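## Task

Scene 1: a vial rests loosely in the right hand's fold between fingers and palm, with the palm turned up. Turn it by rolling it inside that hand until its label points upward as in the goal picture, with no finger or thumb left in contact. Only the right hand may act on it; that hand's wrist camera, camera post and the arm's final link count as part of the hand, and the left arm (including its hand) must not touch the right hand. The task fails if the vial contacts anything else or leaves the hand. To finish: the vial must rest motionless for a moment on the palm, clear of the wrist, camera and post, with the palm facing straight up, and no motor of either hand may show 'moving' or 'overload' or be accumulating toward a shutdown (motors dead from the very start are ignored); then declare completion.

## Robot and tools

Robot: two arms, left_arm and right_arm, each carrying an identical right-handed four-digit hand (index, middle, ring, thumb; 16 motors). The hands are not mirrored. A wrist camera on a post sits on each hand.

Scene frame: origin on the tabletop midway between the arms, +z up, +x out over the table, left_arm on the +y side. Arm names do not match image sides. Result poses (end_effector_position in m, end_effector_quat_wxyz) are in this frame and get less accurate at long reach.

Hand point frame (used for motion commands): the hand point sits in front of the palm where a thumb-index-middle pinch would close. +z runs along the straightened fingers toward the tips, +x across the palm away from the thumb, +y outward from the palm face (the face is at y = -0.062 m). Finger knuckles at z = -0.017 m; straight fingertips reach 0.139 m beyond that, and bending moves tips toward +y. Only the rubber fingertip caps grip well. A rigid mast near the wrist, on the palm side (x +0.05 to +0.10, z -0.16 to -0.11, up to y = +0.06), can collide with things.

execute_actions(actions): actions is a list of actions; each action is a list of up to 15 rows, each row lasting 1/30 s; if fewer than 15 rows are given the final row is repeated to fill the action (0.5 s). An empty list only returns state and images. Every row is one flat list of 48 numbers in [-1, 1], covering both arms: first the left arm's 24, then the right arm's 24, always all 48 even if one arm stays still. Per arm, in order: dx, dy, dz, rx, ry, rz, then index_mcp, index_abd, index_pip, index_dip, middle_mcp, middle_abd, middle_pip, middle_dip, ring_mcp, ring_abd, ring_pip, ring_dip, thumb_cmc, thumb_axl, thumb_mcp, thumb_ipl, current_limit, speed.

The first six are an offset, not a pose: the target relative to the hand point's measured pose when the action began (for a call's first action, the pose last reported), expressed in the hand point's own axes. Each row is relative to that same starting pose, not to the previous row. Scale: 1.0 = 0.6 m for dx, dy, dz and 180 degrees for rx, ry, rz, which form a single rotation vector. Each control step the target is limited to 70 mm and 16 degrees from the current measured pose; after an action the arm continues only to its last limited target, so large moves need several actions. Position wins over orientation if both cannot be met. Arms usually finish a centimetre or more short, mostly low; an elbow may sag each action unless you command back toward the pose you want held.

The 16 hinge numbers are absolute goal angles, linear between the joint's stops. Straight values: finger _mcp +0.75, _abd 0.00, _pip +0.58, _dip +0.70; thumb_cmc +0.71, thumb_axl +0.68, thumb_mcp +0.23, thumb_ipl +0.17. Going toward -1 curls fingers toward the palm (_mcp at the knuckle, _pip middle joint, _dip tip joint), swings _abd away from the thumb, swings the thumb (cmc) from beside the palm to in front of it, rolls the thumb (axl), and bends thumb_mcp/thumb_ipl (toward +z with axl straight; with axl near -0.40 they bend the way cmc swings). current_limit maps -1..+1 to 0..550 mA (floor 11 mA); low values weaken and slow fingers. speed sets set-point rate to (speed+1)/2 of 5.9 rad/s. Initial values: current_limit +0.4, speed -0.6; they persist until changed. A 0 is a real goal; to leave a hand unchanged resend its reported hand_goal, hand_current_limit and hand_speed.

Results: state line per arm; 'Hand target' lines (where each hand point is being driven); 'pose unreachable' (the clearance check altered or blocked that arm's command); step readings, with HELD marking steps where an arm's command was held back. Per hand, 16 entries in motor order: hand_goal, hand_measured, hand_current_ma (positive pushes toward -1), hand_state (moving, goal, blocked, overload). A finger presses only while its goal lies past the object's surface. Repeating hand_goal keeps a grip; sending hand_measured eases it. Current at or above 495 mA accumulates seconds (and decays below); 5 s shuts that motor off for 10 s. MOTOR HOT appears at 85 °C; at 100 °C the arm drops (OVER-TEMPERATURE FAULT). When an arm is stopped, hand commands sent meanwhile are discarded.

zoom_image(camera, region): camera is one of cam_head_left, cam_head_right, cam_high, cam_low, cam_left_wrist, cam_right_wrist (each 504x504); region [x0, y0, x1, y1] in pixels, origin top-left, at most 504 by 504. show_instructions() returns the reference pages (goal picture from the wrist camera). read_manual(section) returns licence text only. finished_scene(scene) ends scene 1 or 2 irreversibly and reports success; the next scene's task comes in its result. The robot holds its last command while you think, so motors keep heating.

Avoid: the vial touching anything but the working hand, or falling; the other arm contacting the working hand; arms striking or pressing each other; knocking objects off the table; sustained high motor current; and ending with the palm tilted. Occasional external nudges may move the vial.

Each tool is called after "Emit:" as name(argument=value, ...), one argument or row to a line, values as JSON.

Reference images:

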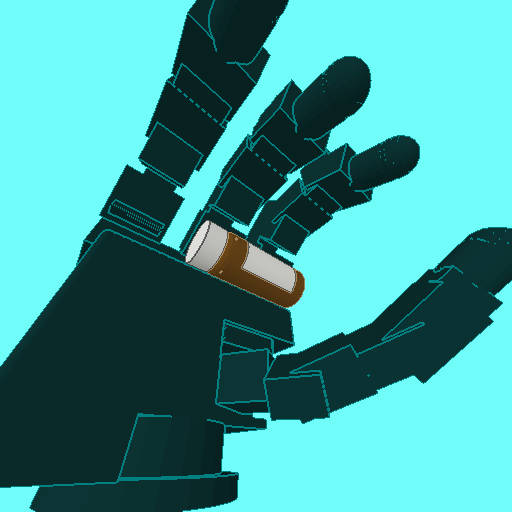

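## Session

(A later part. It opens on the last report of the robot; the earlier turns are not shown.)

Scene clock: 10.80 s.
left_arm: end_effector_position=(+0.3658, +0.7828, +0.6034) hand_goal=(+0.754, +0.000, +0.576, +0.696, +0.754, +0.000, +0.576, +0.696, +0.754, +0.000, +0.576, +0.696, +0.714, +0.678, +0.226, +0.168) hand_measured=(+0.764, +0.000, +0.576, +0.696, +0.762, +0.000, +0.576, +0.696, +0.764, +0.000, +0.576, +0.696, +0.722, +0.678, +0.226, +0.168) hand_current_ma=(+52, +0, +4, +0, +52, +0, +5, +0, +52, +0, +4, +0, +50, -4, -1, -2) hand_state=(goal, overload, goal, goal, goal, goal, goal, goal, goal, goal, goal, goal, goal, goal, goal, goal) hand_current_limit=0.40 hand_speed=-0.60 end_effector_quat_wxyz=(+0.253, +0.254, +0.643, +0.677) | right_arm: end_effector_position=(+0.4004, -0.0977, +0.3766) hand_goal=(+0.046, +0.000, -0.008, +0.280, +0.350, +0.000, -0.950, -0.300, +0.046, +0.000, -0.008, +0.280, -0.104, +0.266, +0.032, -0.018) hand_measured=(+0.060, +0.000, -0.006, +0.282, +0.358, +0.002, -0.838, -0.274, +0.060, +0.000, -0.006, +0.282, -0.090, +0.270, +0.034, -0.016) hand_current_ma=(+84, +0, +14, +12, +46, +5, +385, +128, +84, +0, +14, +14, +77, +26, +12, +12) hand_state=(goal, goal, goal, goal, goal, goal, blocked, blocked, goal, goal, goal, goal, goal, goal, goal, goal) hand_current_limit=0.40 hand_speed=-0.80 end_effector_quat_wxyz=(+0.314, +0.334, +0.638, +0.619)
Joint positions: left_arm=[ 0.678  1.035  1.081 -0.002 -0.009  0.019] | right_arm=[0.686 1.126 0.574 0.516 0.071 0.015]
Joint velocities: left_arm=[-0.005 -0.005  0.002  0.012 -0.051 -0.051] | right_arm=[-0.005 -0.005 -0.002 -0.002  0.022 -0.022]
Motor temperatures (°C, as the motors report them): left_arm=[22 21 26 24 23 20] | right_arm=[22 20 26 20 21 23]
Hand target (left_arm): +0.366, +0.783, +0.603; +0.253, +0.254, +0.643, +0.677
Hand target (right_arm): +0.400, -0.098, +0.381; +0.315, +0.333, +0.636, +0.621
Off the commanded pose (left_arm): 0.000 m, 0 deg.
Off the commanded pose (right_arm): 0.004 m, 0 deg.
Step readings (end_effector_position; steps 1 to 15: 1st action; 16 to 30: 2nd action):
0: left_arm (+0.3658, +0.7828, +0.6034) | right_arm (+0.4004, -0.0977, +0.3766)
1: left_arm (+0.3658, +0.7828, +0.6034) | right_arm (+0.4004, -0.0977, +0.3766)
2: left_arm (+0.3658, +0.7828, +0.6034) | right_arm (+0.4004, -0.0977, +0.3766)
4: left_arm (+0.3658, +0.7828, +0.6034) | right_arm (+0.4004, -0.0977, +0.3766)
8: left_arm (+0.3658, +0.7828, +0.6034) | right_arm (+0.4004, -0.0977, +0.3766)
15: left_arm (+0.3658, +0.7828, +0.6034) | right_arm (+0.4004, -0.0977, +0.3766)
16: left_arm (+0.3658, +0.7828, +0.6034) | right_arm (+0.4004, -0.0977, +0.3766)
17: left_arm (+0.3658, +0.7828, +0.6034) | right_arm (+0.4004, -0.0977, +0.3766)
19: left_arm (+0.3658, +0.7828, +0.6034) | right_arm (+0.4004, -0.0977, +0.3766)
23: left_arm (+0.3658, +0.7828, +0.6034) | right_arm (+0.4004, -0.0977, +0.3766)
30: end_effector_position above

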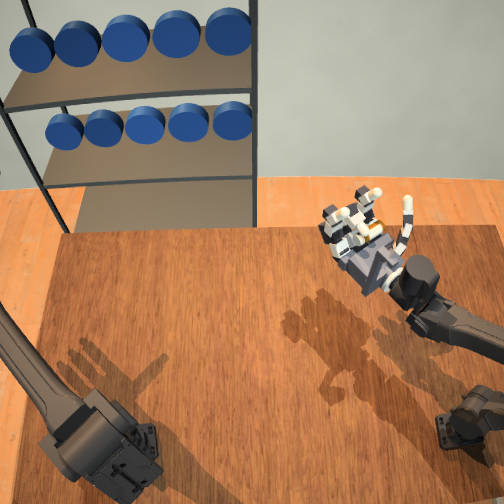

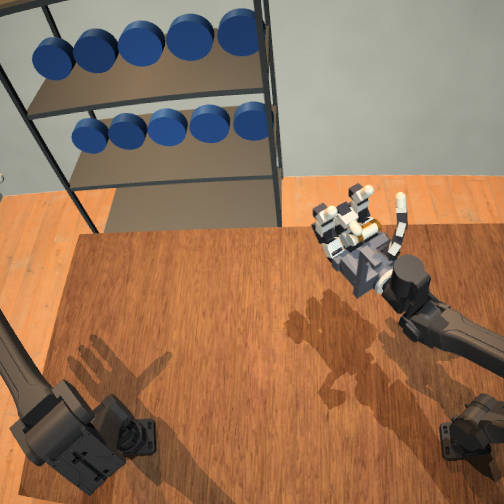

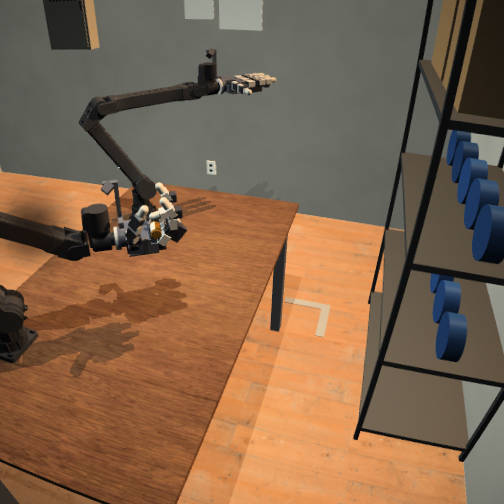

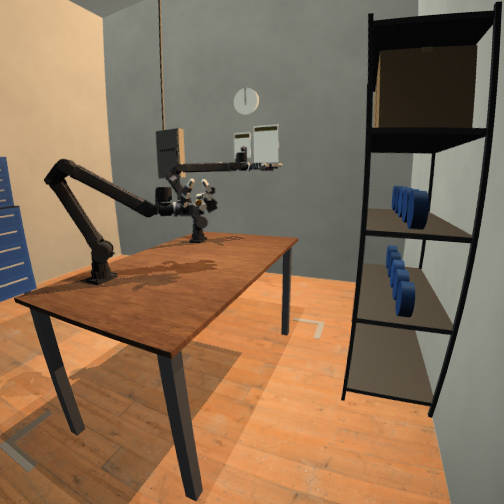

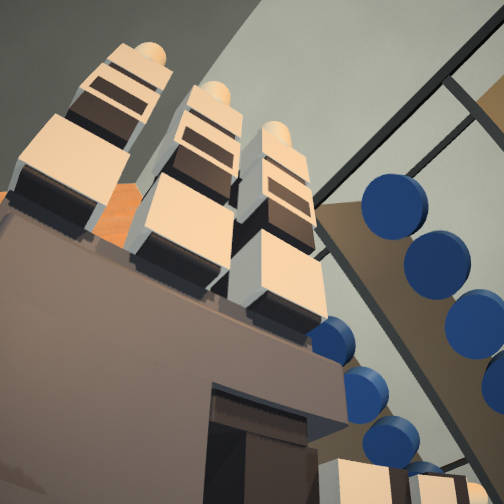

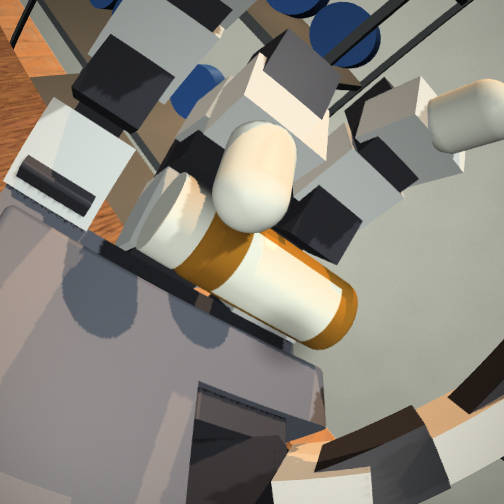

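Emit:
execute_actions(
  actions=[
    [[0,0,0,0,0,0,0.754,0,0.576,0.696,0.754,0,0.576,0.696,0.754,0,0.576,0.696,0.714,0.678,0.226,0.168,0.4,-0.6,0,0.007,0,-0.002,0,0,0.046,0,-0.008,0.28,0.35,0,-0.75,-0.6,0.046,0,-0.008,0.28,-0.104,0.266,0.032,-0.018,0.4,-0.7]],
    [[0,0,0,0,0,0,0.754,0,0.576,0.696,0.754,0,0.576,0.696,0.754,0,0.576,0.696,0.714,0.678,0.226,0.168,0.4,-0.6,0,0.007,0,-0.002,0,0,0.046,0,-0.008,0.28,0.35,0,-0.58,-0.8,0.046,0,-0.008,0.28,-0.104,0.266,0.032,-0.018,0.4,-0.7]],
    [[0,0,0,0,0,0,0.754,0,0.576,0.696,0.754,0,0.576,0.696,0.754,0,0.576,0.696,0.714,0.678,0.226,0.168,0.4,-0.6,0,0.007,0,-0.002,0,0,0.046,0,-0.008,0.28,0.35,0,-0.4,-0.95,0.046,0,-0.008,0.28,-0.104,0.266,0.032,-0.018,0.4,-0.7]],
  ],
)

Scene clock: 12.73 s.
left_arm: end_effector_position=(+0.3658, +0.7828, +0.6034) hand_goal=(+0.754, +0.000, +0.576, +0.696, +0.754, +0.000, +0.576, +0.696, +0.754, +0.000, +0.576, +0.696, +0.714, +0.678, +0.226, +0.168) hand_measured=(+0.764, +0.000, +0.576, +0.696, +0.762, +0.000, +0.576, +0.696, +0.764, +0.000, +0.576, +0.696, +0.722, +0.678, +0.226, +0.168) hand_current_ma=(+52, +0, +4, +0, +52, +0, +5, +0, +52, +0, +4, +0, +50, -4, -1, -2) hand_state=(goal, overload, goal, goal, goal, goal, goal, goal, goal, goal, goal, goal, goal, goal, goal, goal) hand_current_limit=0.40 hand_speed=-0.60 end_effector_quat_wxyz=(+0.253, +0.254, +0.643, +0.677) | right_arm: end_effector_position=(+0.4004, -0.0977, +0.3766) hand_goal=(+0.046, +0.000, -0.008, +0.280, +0.350, +0.000, -0.400, -0.950, +0.046, +0.000, -0.008, +0.280, -0.104, +0.266, +0.032, -0.018) hand_measured=(+0.060, +0.000, -0.006, +0.282, +0.358, -0.002, -0.404, -0.948, +0.060, +0.000, -0.006, +0.282, -0.090, +0.270, +0.034, -0.016) hand_current_ma=(+84, +0, +14, +12, +45, -7, -18, +10, +84, +0, +14, +14, +77, +26, +12, +12) hand_state=(goal, goal, goal, goal, goal, goal, goal, moving, goal, goal, goal, goal, goal, goal, goal, goal) hand_current_limit=0.40 hand_speed=-0.70 end_effector_quat_wxyz=(+0.314, +0.334, +0.638, +0.619)
Joint positions: left_arm=[ 0.678  1.035  1.081 -0.002 -0.009  0.019] | right_arm=[0.686 1.126 0.574 0.516 0.071 0.015]
Joint velocities: left_arm=[-0.005 -0.005 -0.022  0.002 -0.007 -0.081] | right_arm=[-0.015  0.005 -0.017 -0.002 -0.022 -0.022]
Motor temperatures (°C, as the motors report them): left_arm=[22 21 27 24 23 20] | right_arm=[22 20 26 20 21 23]
Hand target (left_arm): +0.366, +0.783, +0.603; +0.253, +0.254, +0.643, +0.677
Hand target (right_arm): +0.400, -0.098, +0.381; +0.315, +0.333, +0.636, +0.621
Off the commanded pose (left_arm): 0.000 m, 0 deg.
Off the commanded pose (right_arm): 0.004 m, 0 deg.
Step readings (end_effector_position; steps 1 to 15: 1st action; 16 to 30: 2nd action; 31 to 45: 3rd action):
0: left_arm (+0.3658, +0.7828, +0.6034) | right_arm (+0.4004, -0.0977, +0.3766)
1: left_arm (+0.3658, +0.7828, +0.6034) | right_arm (+0.4004, -0.0977, +0.3766)
2: left_arm (+0.3658, +0.7828, +0.6034) | right_arm (+0.4004, -0.0977, +0.3766)
4: left_arm (+0.3658, +0.7828, +0.6034) | right_arm (+0.4004, -0.0977, +0.3766)
8: left_arm (+0.3658, +0.7828, +0.6034) | right_arm (+0.4004, -0.0977, +0.3766)
15: left_arm (+0.3658, +0.7828, +0.6034) | right_arm (+0.4004, -0.0977, +0.3766)
16: left_arm (+0.3658, +0.7828, +0.6034) | right_arm (+0.4004, -0.0977, +0.3766)
17: left_arm (+0.3658, +0.7828, +0.6034) | right_arm (+0.4004, -0.0977, +0.3766)
19: left_arm (+0.3658, +0.7828, +0.6034) | right_arm (+0.4004, -0.0977, +0.3766)
23: left_arm (+0.3658, +0.7828, +0.6034) | right_arm (+0.4004, -0.0977, +0.3766)
30: left_arm (+0.3658, +0.7828, +0.6034) | right_arm (+0.4004, -0.0977, +0.3766)
31: left_arm (+0.3658, +0.7828, +0.6034) | right_arm (+0.4004, -0.0977, +0.3766)
32: left_arm (+0.3658, +0.7828, +0.6034) | right_arm (+0.4004, -0.0977, +0.3766)
34: left_arm (+0.3658, +0.7828, +0.6034) | right_arm (+0.4004, -0.0977, +0.3766)
38: left_arm (+0.3658, +0.7828, +0.6034) | right_arm (+0.4004, -0.0977, +0.3766)
45: end_effector_position above

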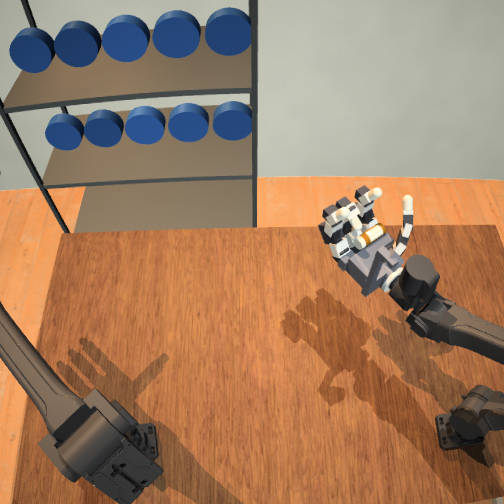

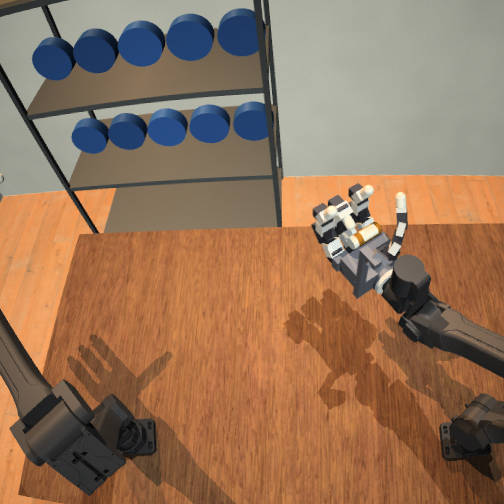

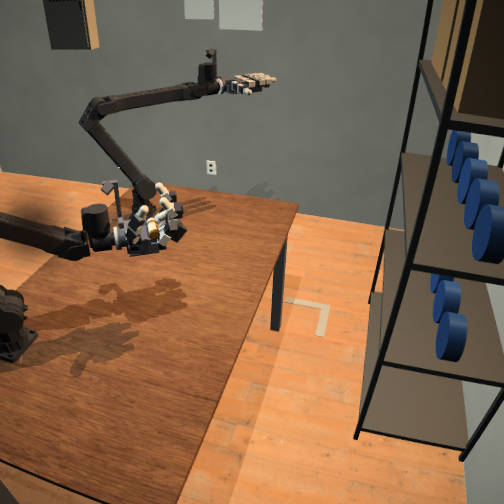

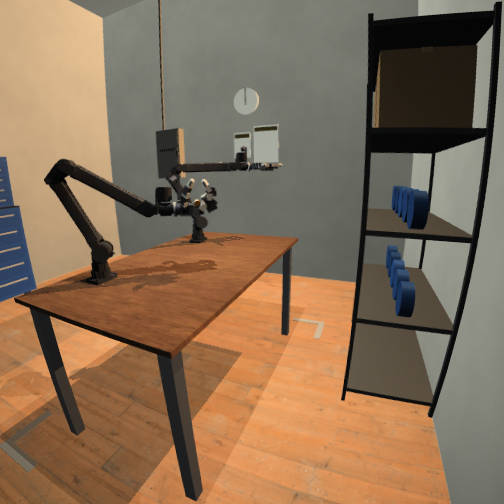

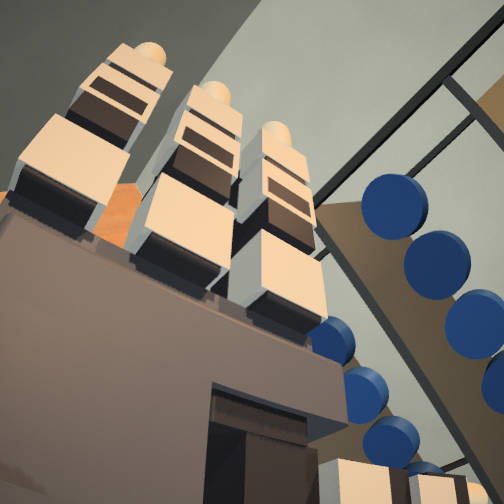

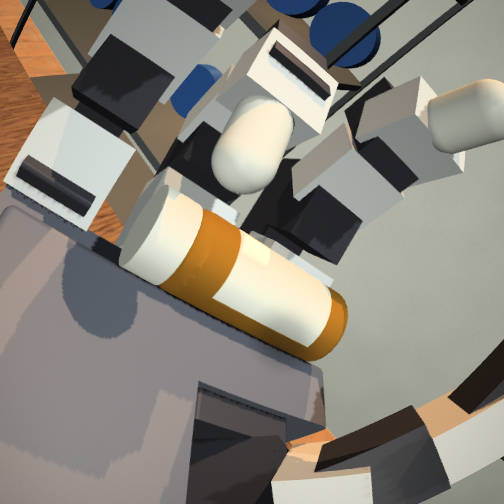

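Emit:
execute_actions(
  actions=[
    [[0,0,0,0,0,0,0.754,0,0.576,0.696,0.754,0,0.576,0.696,0.754,0,0.576,0.696,0.714,0.678,0.226,0.168,0.4,-0.6,0,0.007,0,-0.009,0,0,0.046,0,-0.008,0.28,0.35,0,-0.2,-0.6,0.046,0,-0.008,0.28,-0.104,0.266,0.032,-0.018,0.4,-0.7]],
    [[0,0,0,0,0,0,0.754,0,0.576,0.696,0.754,0,0.576,0.696,0.754,0,0.576,0.696,0.714,0.678,0.226,0.168,0.4,-0.6,0,0.007,0,-0.002,0,0,0.25,0,-0.008,0.28,0.35,0,-0.2,-0.6,0.046,0,-0.008,0.28,-0.104,0.266,0.032,-0.018,0.4,-0.7]],
    [[0,0,0,0,0,0,0.754,0,0.576,0.696,0.754,0,0.576,0.696,0.754,0,0.576,0.696,0.714,0.678,0.226,0.168,0.4,-0.6,0,0.007,0,-0.002,0,0,0.25,0,-0.008,0.28,0.35,0,-0.2,-0.6,0.046,0,-0.008,0.28,-0.104,0.266,0.032,-0.018,0.4,-0.7]],
  ],
)

Emit:
zoom_image(
  camera="cam_high",
  region=[100, 170, 200, 270],
)

Scene clock: 14.53 s.
left_arm: end_effector_position=(+0.3658, +0.7828, +0.6034) hand_goal=(+0.754, +0.000, +0.576, +0.696, +0.754, +0.000, +0.576, +0.696, +0.754, +0.000, +0.576, +0.696, +0.714, +0.678, +0.226, +0.168) hand_measured=(+0.764, +0.000, +0.576, +0.696, +0.762, +0.000, +0.576, +0.696, +0.764, +0.000, +0.576, +0.696, +0.722, +0.678, +0.226, +0.168) hand_current_ma=(+52, +0, +4, +0, +52, +0, +5, +0, +52, +0, +4, +0, +50, -4, -1, -2) hand_state=(goal, overload, goal, goal, goal, goal, goal, goal, goal, goal, goal, goal, goal, goal, goal, goal) hand_current_limit=0.40 hand_speed=-0.60 end_effector_quat_wxyz=(+0.253, +0.254, +0.643, +0.677) | right_arm: end_effector_position=(+0.3995, -0.0984, +0.3744) hand_goal=(+0.250, +0.000, -0.008, +0.280, +0.350, +0.000, -0.200, -0.600, +0.046, +0.000, -0.008, +0.280, -0.104, +0.266, +0.032, -0.018) hand_measured=(+0.256, +0.000, -0.006, +0.282, +0.358, -0.002, -0.202, -0.604, +0.060, +0.000, -0.006, +0.282, -0.090, +0.270, +0.034, -0.016) hand_current_ma=(+34, +0, +13, +12, +45, -7, -13, -21, +84, +0, +14, +14, +77, +26, +11, +12) hand_state=(goal, goal, goal, goal, goal, goal, goal, goal, goal, goal, goal, goal, goal, goal, goal, goal) hand_current_limit=0.40 hand_speed=-0.70 end_effector_quat_wxyz=(+0.314, +0.334, +0.638, +0.619)
Joint positions: left_arm=[ 0.678  1.035  1.081 -0.002 -0.009  0.019] | right_arm=[0.686 1.126 0.567 0.521 0.071 0.015]
Joint velocities: left_arm=[ 0.005  0.005  0.002  0.012 -0.037  0.066] | right_arm=[-0.024 -0.005  0.007 -0.027 -0.007  0.007]
Motor temperatures (°C, as the motors report them): left_arm=[22 21 27 24 23 20] | right_arm=[22 20 27 20 21 23]
Hand target (left_arm): +0.366, +0.783, +0.603; +0.253, +0.254, +0.643, +0.677
Hand target (right_arm): +0.400, -0.098, +0.379; +0.315, +0.333, +0.636, +0.621
Off the commanded pose (left_arm): 0.000 m, 0 deg.
Off the commanded pose (right_arm): 0.004 m, 0 deg.
Step readings (end_effector_position; steps 1 to 15: 1st action; 16 to 30: 2nd action; 31 to 45: 3rd action):
0: left_arm (+0.3658, +0.7828, +0.6034) | right_arm (+0.4004, -0.0977, +0.3766)
1: left_arm (+0.3658, +0.7828, +0.6034) | right_arm (+0.4003, -0.0978, +0.3766)
2: left_arm (+0.3658, +0.7828, +0.6034) | right_arm (+0.4001, -0.0980, +0.3765)
4: left_arm (+0.3658, +0.7828, +0.6034) | right_arm (+0.3997, -0.0982, +0.3757)
8: left_arm (+0.3658, +0.7828, +0.6034) | right_arm (+0.3995, -0.0984, +0.3744)
15: left_arm (+0.3658, +0.7828, +0.6034) | right_arm (+0.3995, -0.0984, +0.3744)
16: left_arm (+0.3658, +0.7828, +0.6034) | right_arm (+0.3995, -0.0984, +0.3744)
17: left_arm (+0.3658, +0.7828, +0.6034) | right_arm (+0.3995, -0.0984, +0.3744)
19: left_arm (+0.3658, +0.7828, +0.6034) | right_arm (+0.3995, -0.0984, +0.3744)
23: left_arm (+0.3658, +0.7828, +0.6034) | right_arm (+0.3995, -0.0984, +0.3744)
30: left_arm (+0.3658, +0.7828, +0.6034) | right_arm (+0.3995, -0.0984, +0.3744)
31: left_arm (+0.3658, +0.7828, +0.6034) | right_arm (+0.3995, -0.0984, +0.3744)
32: left_arm (+0.3658, +0.7828, +0.6034) | right_arm (+0.3995, -0.0984, +0.3744)
34: left_arm (+0.3658, +0.7828, +0.6034) | right_arm (+0.3995, -0.0984, +0.3744)
38: left_arm (+0.3658, +0.7828, +0.6034) | right_arm (+0.3995, -0.0984, +0.3744)
45: end_effector_position above

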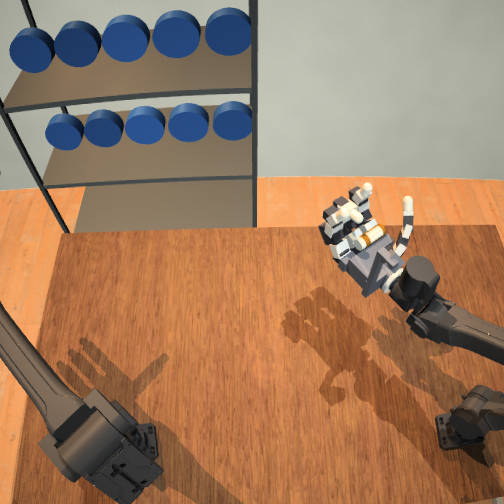

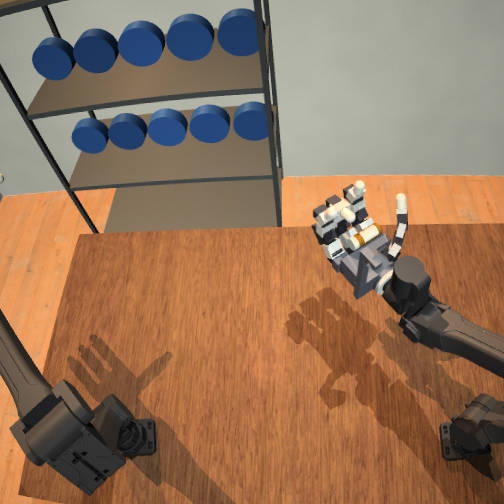

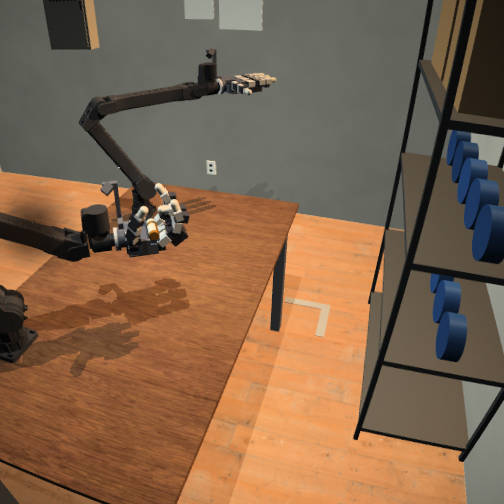

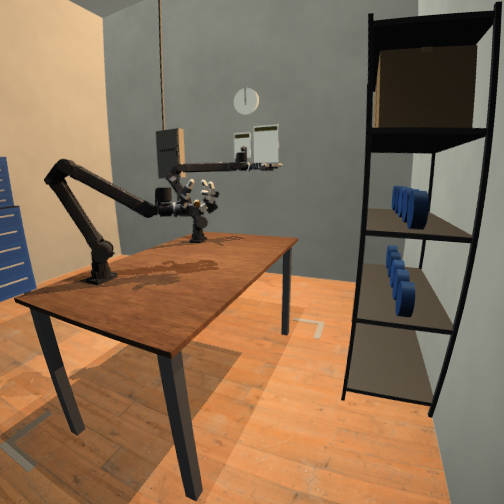

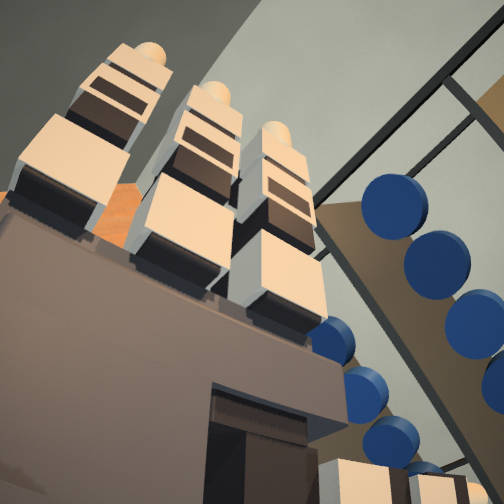

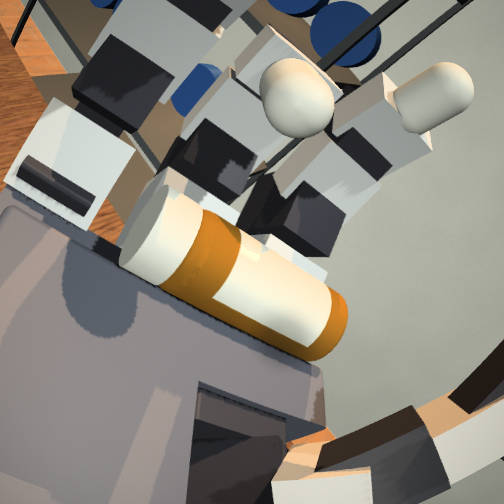

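Region (100, 170, 200, 270) of cam_high's 504x504 image, scaled by 5.040, with more detail than that image has.

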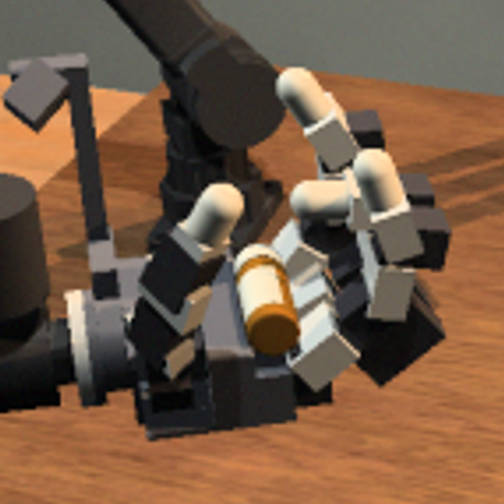

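Emit:
execute_actions(
  actions=[
    [[0,0,0,0,0,0,0.754,0,0.576,0.696,0.754,0,0.576,0.696,0.754,0,0.576,0.696,0.714,0.678,0.226,0.168,0.4,-0.6,0,0.007,0,-0.002,0,0,0.08,0,-0.008,0.28,0.3,0,-0.4,-0.1,0.046,0,-0.008,0.28,-0.104,0.266,0.032,-0.018,0.4,-0.4]],
    [[0,0,0,0,0,0,0.754,0,0.576,0.696,0.754,0,0.576,0.696,0.754,0,0.576,0.696,0.714,0.678,0.226,0.168,0.4,-0.6,0,0.007,0,-0.002,0,0,0.08,0,-0.008,0.28,0.3,0,-0.8,-0.1,0.046,0,-0.008,0.28,-0.104,0.266,0.032,-0.018,0.4,-0.4]],
    [[0,0,0,0,0,0,0.754,0,0.576,0.696,0.754,0,0.576,0.696,0.754,0,0.576,0.696,0.714,0.678,0.226,0.168,0.4,-0.6,0,0.007,0,-0.002,0,0,0.08,0,-0.008,0.28,0.3,0,-0.8,-0.5,0.046,0,-0.008,0.28,-0.104,0.266,0.032,-0.018,0.4,-0.5]],
  ],
)

Scene clock: 16.30 s.
left_arm: end_effector_position=(+0.3658, +0.7828, +0.6034) hand_goal=(+0.754, +0.000, +0.576, +0.696, +0.754, +0.000, +0.576, +0.696, +0.754, +0.000, +0.576, +0.696, +0.714, +0.678, +0.226, +0.168) hand_measured=(+0.764, +0.000, +0.576, +0.696, +0.762, +0.000, +0.576, +0.696, +0.764, +0.000, +0.576, +0.696, +0.722, +0.678, +0.226, +0.168) hand_current_ma=(+52, +0, +4, +0, +52, +0, +5, +0, +52, +0, +4, +0, +50, -4, -1, -2) hand_state=(goal, overload, goal, goal, goal, goal, goal, goal, goal, goal, goal, goal, goal, goal, goal, goal) hand_current_limit=0.40 hand_speed=-0.60 end_effector_quat_wxyz=(+0.253, +0.254, +0.643, +0.677) | right_arm: end_effector_position=(+0.3995, -0.0984, +0.3744) hand_goal=(+0.080, +0.000, -0.008, +0.280, +0.300, +0.000, -0.800, -0.500, +0.046, +0.000, -0.008, +0.280, -0.104, +0.266, +0.032, -0.018) hand_measured=(+0.094, +0.000, -0.006, +0.282, +0.316, -0.002, -0.770, -0.428, +0.060, +0.000, -0.006, +0.282, -0.090, +0.270, +0.034, -0.016) hand_current_ma=(+92, +0, +13, +12, +87, -6, +193, +330, +84, +0, +14, +14, +77, +26, +11, +12) hand_state=(goal, goal, goal, goal, goal, goal, moving, moving, goal, goal, goal, goal, goal, goal, goal, goal) hand_current_limit=0.40 hand_speed=-0.50 end_effector_quat_wxyz=(+0.314, +0.334, +0.638, +0.619)
Joint positions: left_arm=[ 0.678  1.035  1.081 -0.002 -0.009  0.019] | right_arm=[0.686 1.126 0.567 0.521 0.071 0.015]
Joint velocities: left_arm=[-0.005 -0.005 -0.007 -0.017  0.007 -0.022] | right_arm=[ 0.005 -0.005  0.002  0.007  0.037 -0.007]
Motor temperatures (°C, as the motors report them): left_arm=[22 21 27 24 23 20] | right_arm=[22 20 27 20 21 23]
Hand target (left_arm): +0.366, +0.783, +0.603; +0.253, +0.254, +0.643, +0.677
Hand target (right_arm): +0.400, -0.098, +0.379; +0.315, +0.333, +0.636, +0.621
Off the commanded pose (left_arm): 0.000 m, 0 deg.
Off the commanded pose (right_arm): 0.004 m, 0 deg.
Step readings (end_effector_position; steps 1 to 15: 1st action; 16 to 30: 2nd action; 31 to 45: 3rd action):
0: left_arm (+0.3658, +0.7828, +0.6034) | right_arm (+0.3995, -0.0984, +0.3744)
1: left_arm (+0.3658, +0.7828, +0.6034) | right_arm (+0.3995, -0.0984, +0.3744)
2: left_arm (+0.3658, +0.7828, +0.6034) | right_arm (+0.3995, -0.0984, +0.3744)
4: left_arm (+0.3658, +0.7828, +0.6034) | right_arm (+0.3995, -0.0984, +0.3744)
8: left_arm (+0.3658, +0.7828, +0.6034) | right_arm (+0.3995, -0.0984, +0.3744)
15: left_arm (+0.3658, +0.7828, +0.6034) | right_arm (+0.3995, -0.0984, +0.3744)
16: left_arm (+0.3658, +0.7828, +0.6034) | right_arm (+0.3995, -0.0984, +0.3744)
17: left_arm (+0.3658, +0.7828, +0.6034) | right_arm (+0.3995, -0.0984, +0.3744)
19: left_arm (+0.3658, +0.7828, +0.6034) | right_arm (+0.3995, -0.0984, +0.3744)
23: left_arm (+0.3658, +0.7828, +0.6034) | right_arm (+0.3995, -0.0984, +0.3744)
30: left_arm (+0.3658, +0.7828, +0.6034) | right_arm (+0.3995, -0.0984, +0.3744)
31: left_arm (+0.3658, +0.7828, +0.6034) | right_arm (+0.3995, -0.0984, +0.3744)
32: left_arm (+0.3658, +0.7828, +0.6034) | right_arm (+0.3995, -0.0984, +0.3744)
34: left_arm (+0.3658, +0.7828, +0.6034) | right_arm (+0.3995, -0.0984, +0.3744)
38: left_arm (+0.3658, +0.7828, +0.6034) | right_arm (+0.3995, -0.0984, +0.3744)
45: end_effector_position above

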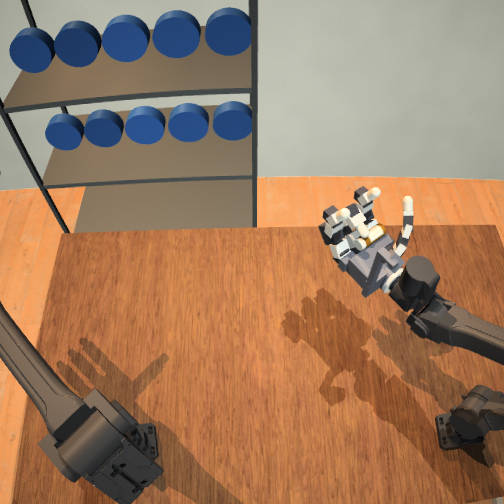

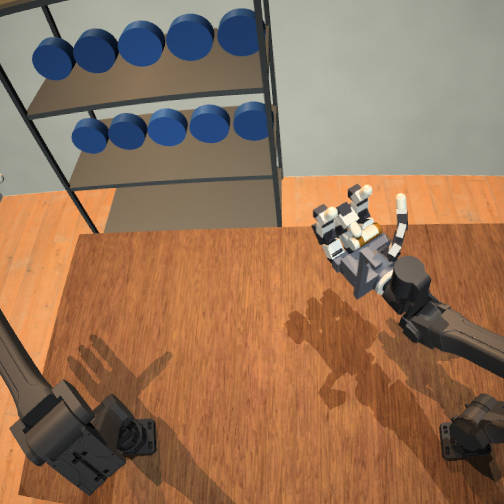

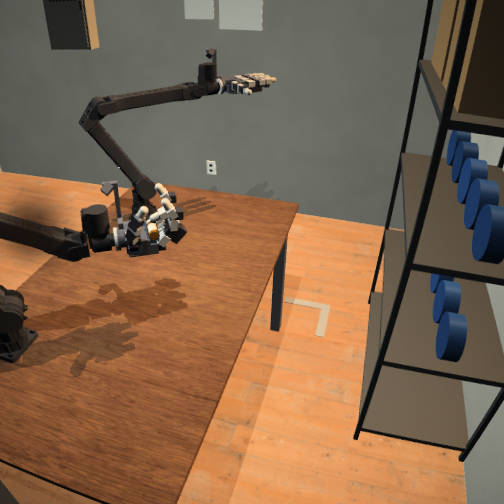

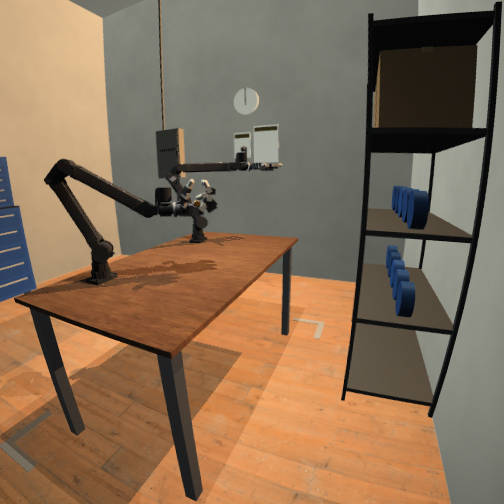

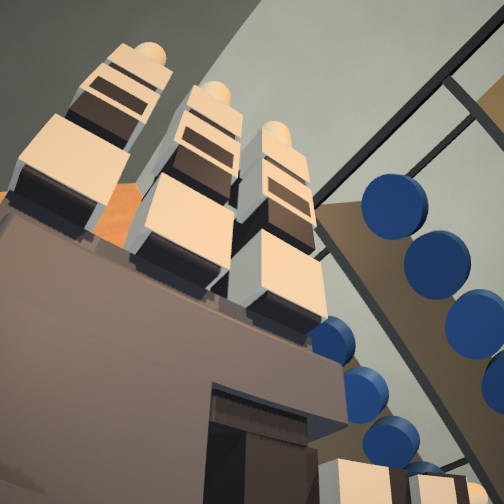

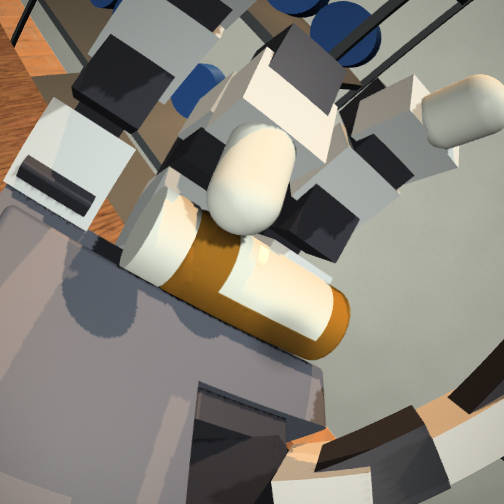

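Better already. Release by opening the dip and backing off.

Emit:
execute_actions(
  actions=[
    [[0,0,0,0,0,0,0.754,0,0.576,0.696,0.754,0,0.576,0.696,0.754,0,0.576,0.696,0.714,0.678,0.226,0.168,0.4,-0.6,0,0.007,0,-0.002,0,0,0.08,0,-0.008,0.28,0.3,0,-0.5,-0.5,0.046,0,-0.008,0.28,-0.104,0.266,0.032,-0.018,0.4,-0.5]],
    [[0,0,0,0,0,0,0.754,0,0.576,0.696,0.754,0,0.576,0.696,0.754,0,0.576,0.696,0.714,0.678,0.226,0.168,0.4,-0.6,0,0.007,0,-0.002,0,0,0.28,0,-0.008,0.28,0.38,0,-0.3,-0.5,0.046,0,-0.008,0.28,-0.104,0.266,0.032,-0.018,0.4,-0.6]],
    [[0,0,0,0,0,0,0.754,0,0.576,0.696,0.754,0,0.576,0.696,0.754,0,0.576,0.696,0.714,0.678,0.226,0.168,0.4,-0.6,0,0.007,0,-0.002,0,0,0.28,0,-0.008,0.28,0.38,0,-0.3,-0.5,0.046,0,-0.008,0.28,-0.104,0.266,0.032,-0.018,0.4,-0.6]],
  ],
)

Emit:
zoom_image(
  camera="cam_high",
  region=[100, 170, 200, 270],
)

Scene clock: 18.03 s.
left_arm: end_effector_position=(+0.3658, +0.7828, +0.6034) hand_goal=(+0.754, +0.000, +0.576, +0.696, +0.754, +0.000, +0.576, +0.696, +0.754, +0.000, +0.576, +0.696, +0.714, +0.678, +0.226, +0.168) hand_measured=(+0.764, +0.000, +0.576, +0.696, +0.762, +0.000, +0.576, +0.696, +0.764, +0.000, +0.576, +0.696, +0.722, +0.678, +0.226, +0.168) hand_current_ma=(+52, +0, +4, +0, +52, +0, +5, +0, +52, +0, +4, +0, +50, -4, -1, -2) hand_state=(goal, overload, goal, goal, goal, goal, goal, goal, goal, goal, goal, goal, goal, goal, goal, goal) hand_current_limit=0.40 hand_speed=-0.60 end_effector_quat_wxyz=(+0.253, +0.254, +0.643, +0.677) | right_arm: end_effector_position=(+0.3995, -0.0984, +0.3744) hand_goal=(+0.280, +0.000, -0.008, +0.280, +0.380, +0.000, -0.300, -0.500, +0.046, +0.000, -0.008, +0.280, -0.104, +0.266, +0.032, -0.018) hand_measured=(+0.286, +0.000, -0.006, +0.282, +0.386, -0.002, -0.302, -0.498, +0.060, +0.000, -0.006, +0.282, -0.090, +0.270, +0.034, -0.016) hand_current_ma=(+36, +0, +12, +12, +34, -6, -15, +11, +84, +0, +14, +14, +77, +26, +11, +12) hand_state=(goal, goal, goal, goal, goal, goal, goal, goal, goal, goal, goal, goal, goal, goal, goal, goal) hand_current_limit=0.40 hand_speed=-0.60 end_effector_quat_wxyz=(+0.314, +0.334, +0.638, +0.619)
Joint positions: left_arm=[ 0.678  1.035  1.081 -0.002 -0.009  0.019] | right_arm=[0.686 1.126 0.567 0.521 0.071 0.015]
Joint velocities: left_arm=[-0.005 -0.005 -0.002 -0.017  0.022 -0.037] | right_arm=[-0.005 -0.015  0.012 -0.012  0.022 -0.125]
Motor temperatures (°C, as the motors report them): left_arm=[22 21 28 24 23 20] | right_arm=[22 20 27 20 21 23]
Hand target (left_arm): +0.366, +0.783, +0.603; +0.253, +0.254, +0.643, +0.677
Hand target (right_arm): +0.400, -0.098, +0.379; +0.315, +0.333, +0.636, +0.621
Off the commanded pose (left_arm): 0.000 m, 0 deg.
Off the commanded pose (right_arm): 0.004 m, 0 deg.
Step readings (end_effector_position; steps 1 to 15: 1st action; 16 to 30: 2nd action; 31 to 45: 3rd action):
0: left_arm (+0.3658, +0.7828, +0.6034) | right_arm (+0.3995, -0.0984, +0.3744)
1: left_arm (+0.3658, +0.7828, +0.6034) | right_arm (+0.3995, -0.0984, +0.3744)
2: left_arm (+0.3658, +0.7828, +0.6034) | right_arm (+0.3995, -0.0984, +0.3744)
4: left_arm (+0.3658, +0.7828, +0.6034) | right_arm (+0.3995, -0.0984, +0.3744)
8: left_arm (+0.3658, +0.7828, +0.6034) | right_arm (+0.3995, -0.0984, +0.3744)
15: left_arm (+0.3658, +0.7828, +0.6034) | right_arm (+0.3995, -0.0984, +0.3744)
16: left_arm (+0.3658, +0.7828, +0.6034) | right_arm (+0.3995, -0.0984, +0.3744)
17: left_arm (+0.3658, +0.7828, +0.6034) | right_arm (+0.3995, -0.0984, +0.3744)
19: left_arm (+0.3658, +0.7828, +0.6034) | right_arm (+0.3995, -0.0984, +0.3744)
23: left_arm (+0.3658, +0.7828, +0.6034) | right_arm (+0.3995, -0.0984, +0.3744)
30: left_arm (+0.3658, +0.7828, +0.6034) | right_arm (+0.3995, -0.0984, +0.3744)
31: left_arm (+0.3658, +0.7828, +0.6034) | right_arm (+0.3995, -0.0984, +0.3744)
32: left_arm (+0.3658, +0.7828, +0.6034) | right_arm (+0.3995, -0.0984, +0.3744)
34: left_arm (+0.3658, +0.7828, +0.6034) | right_arm (+0.3995, -0.0984, +0.3744)
38: left_arm (+0.3658, +0.7828, +0.6034) | right_arm (+0.3995, -0.0984, +0.3744)
45: end_effector_position above

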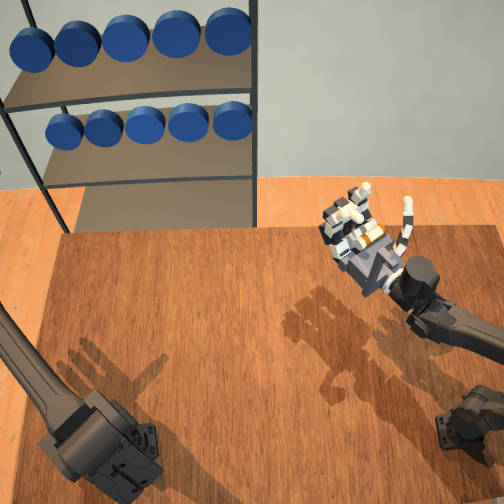

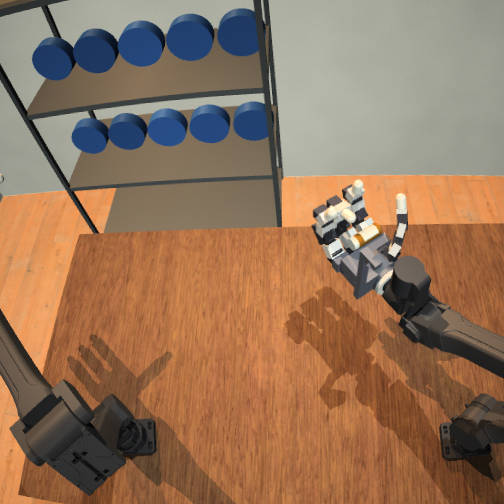

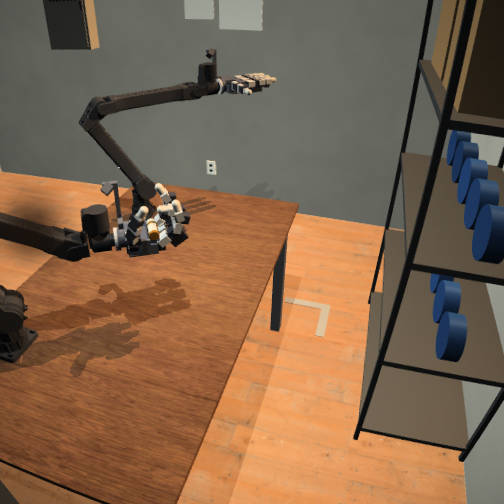

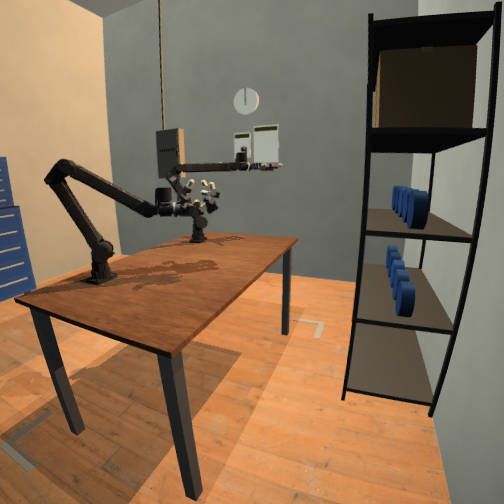

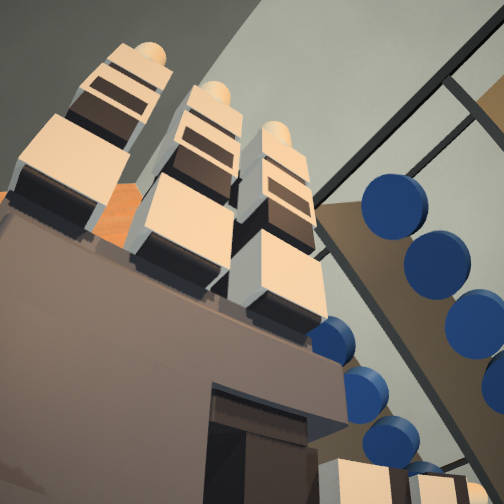

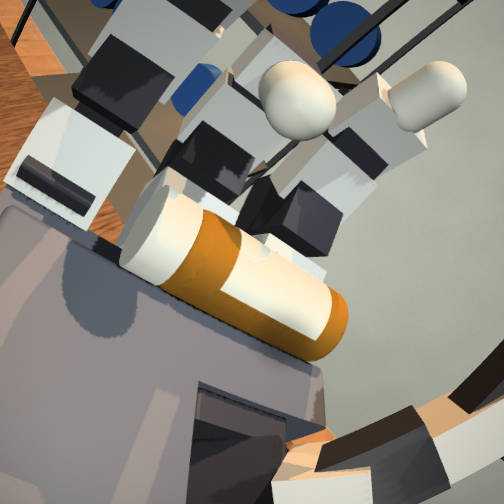

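Region (100, 170, 200, 270) of cam_high's 504x504 image, scaled by 5.040, with more detail than that image has.

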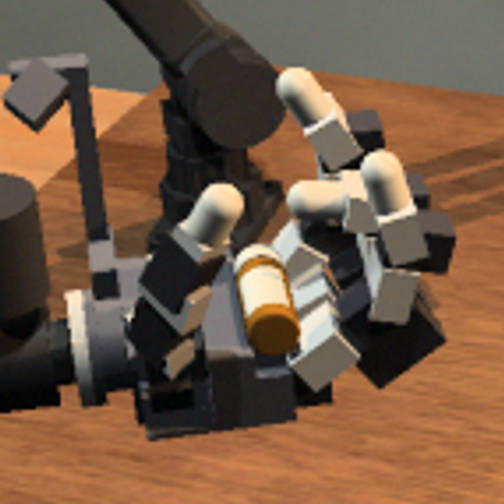

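Matches the goal picture.

Emit:
finished_scene(
  scene=1,
)

The scene is finished: the task was done.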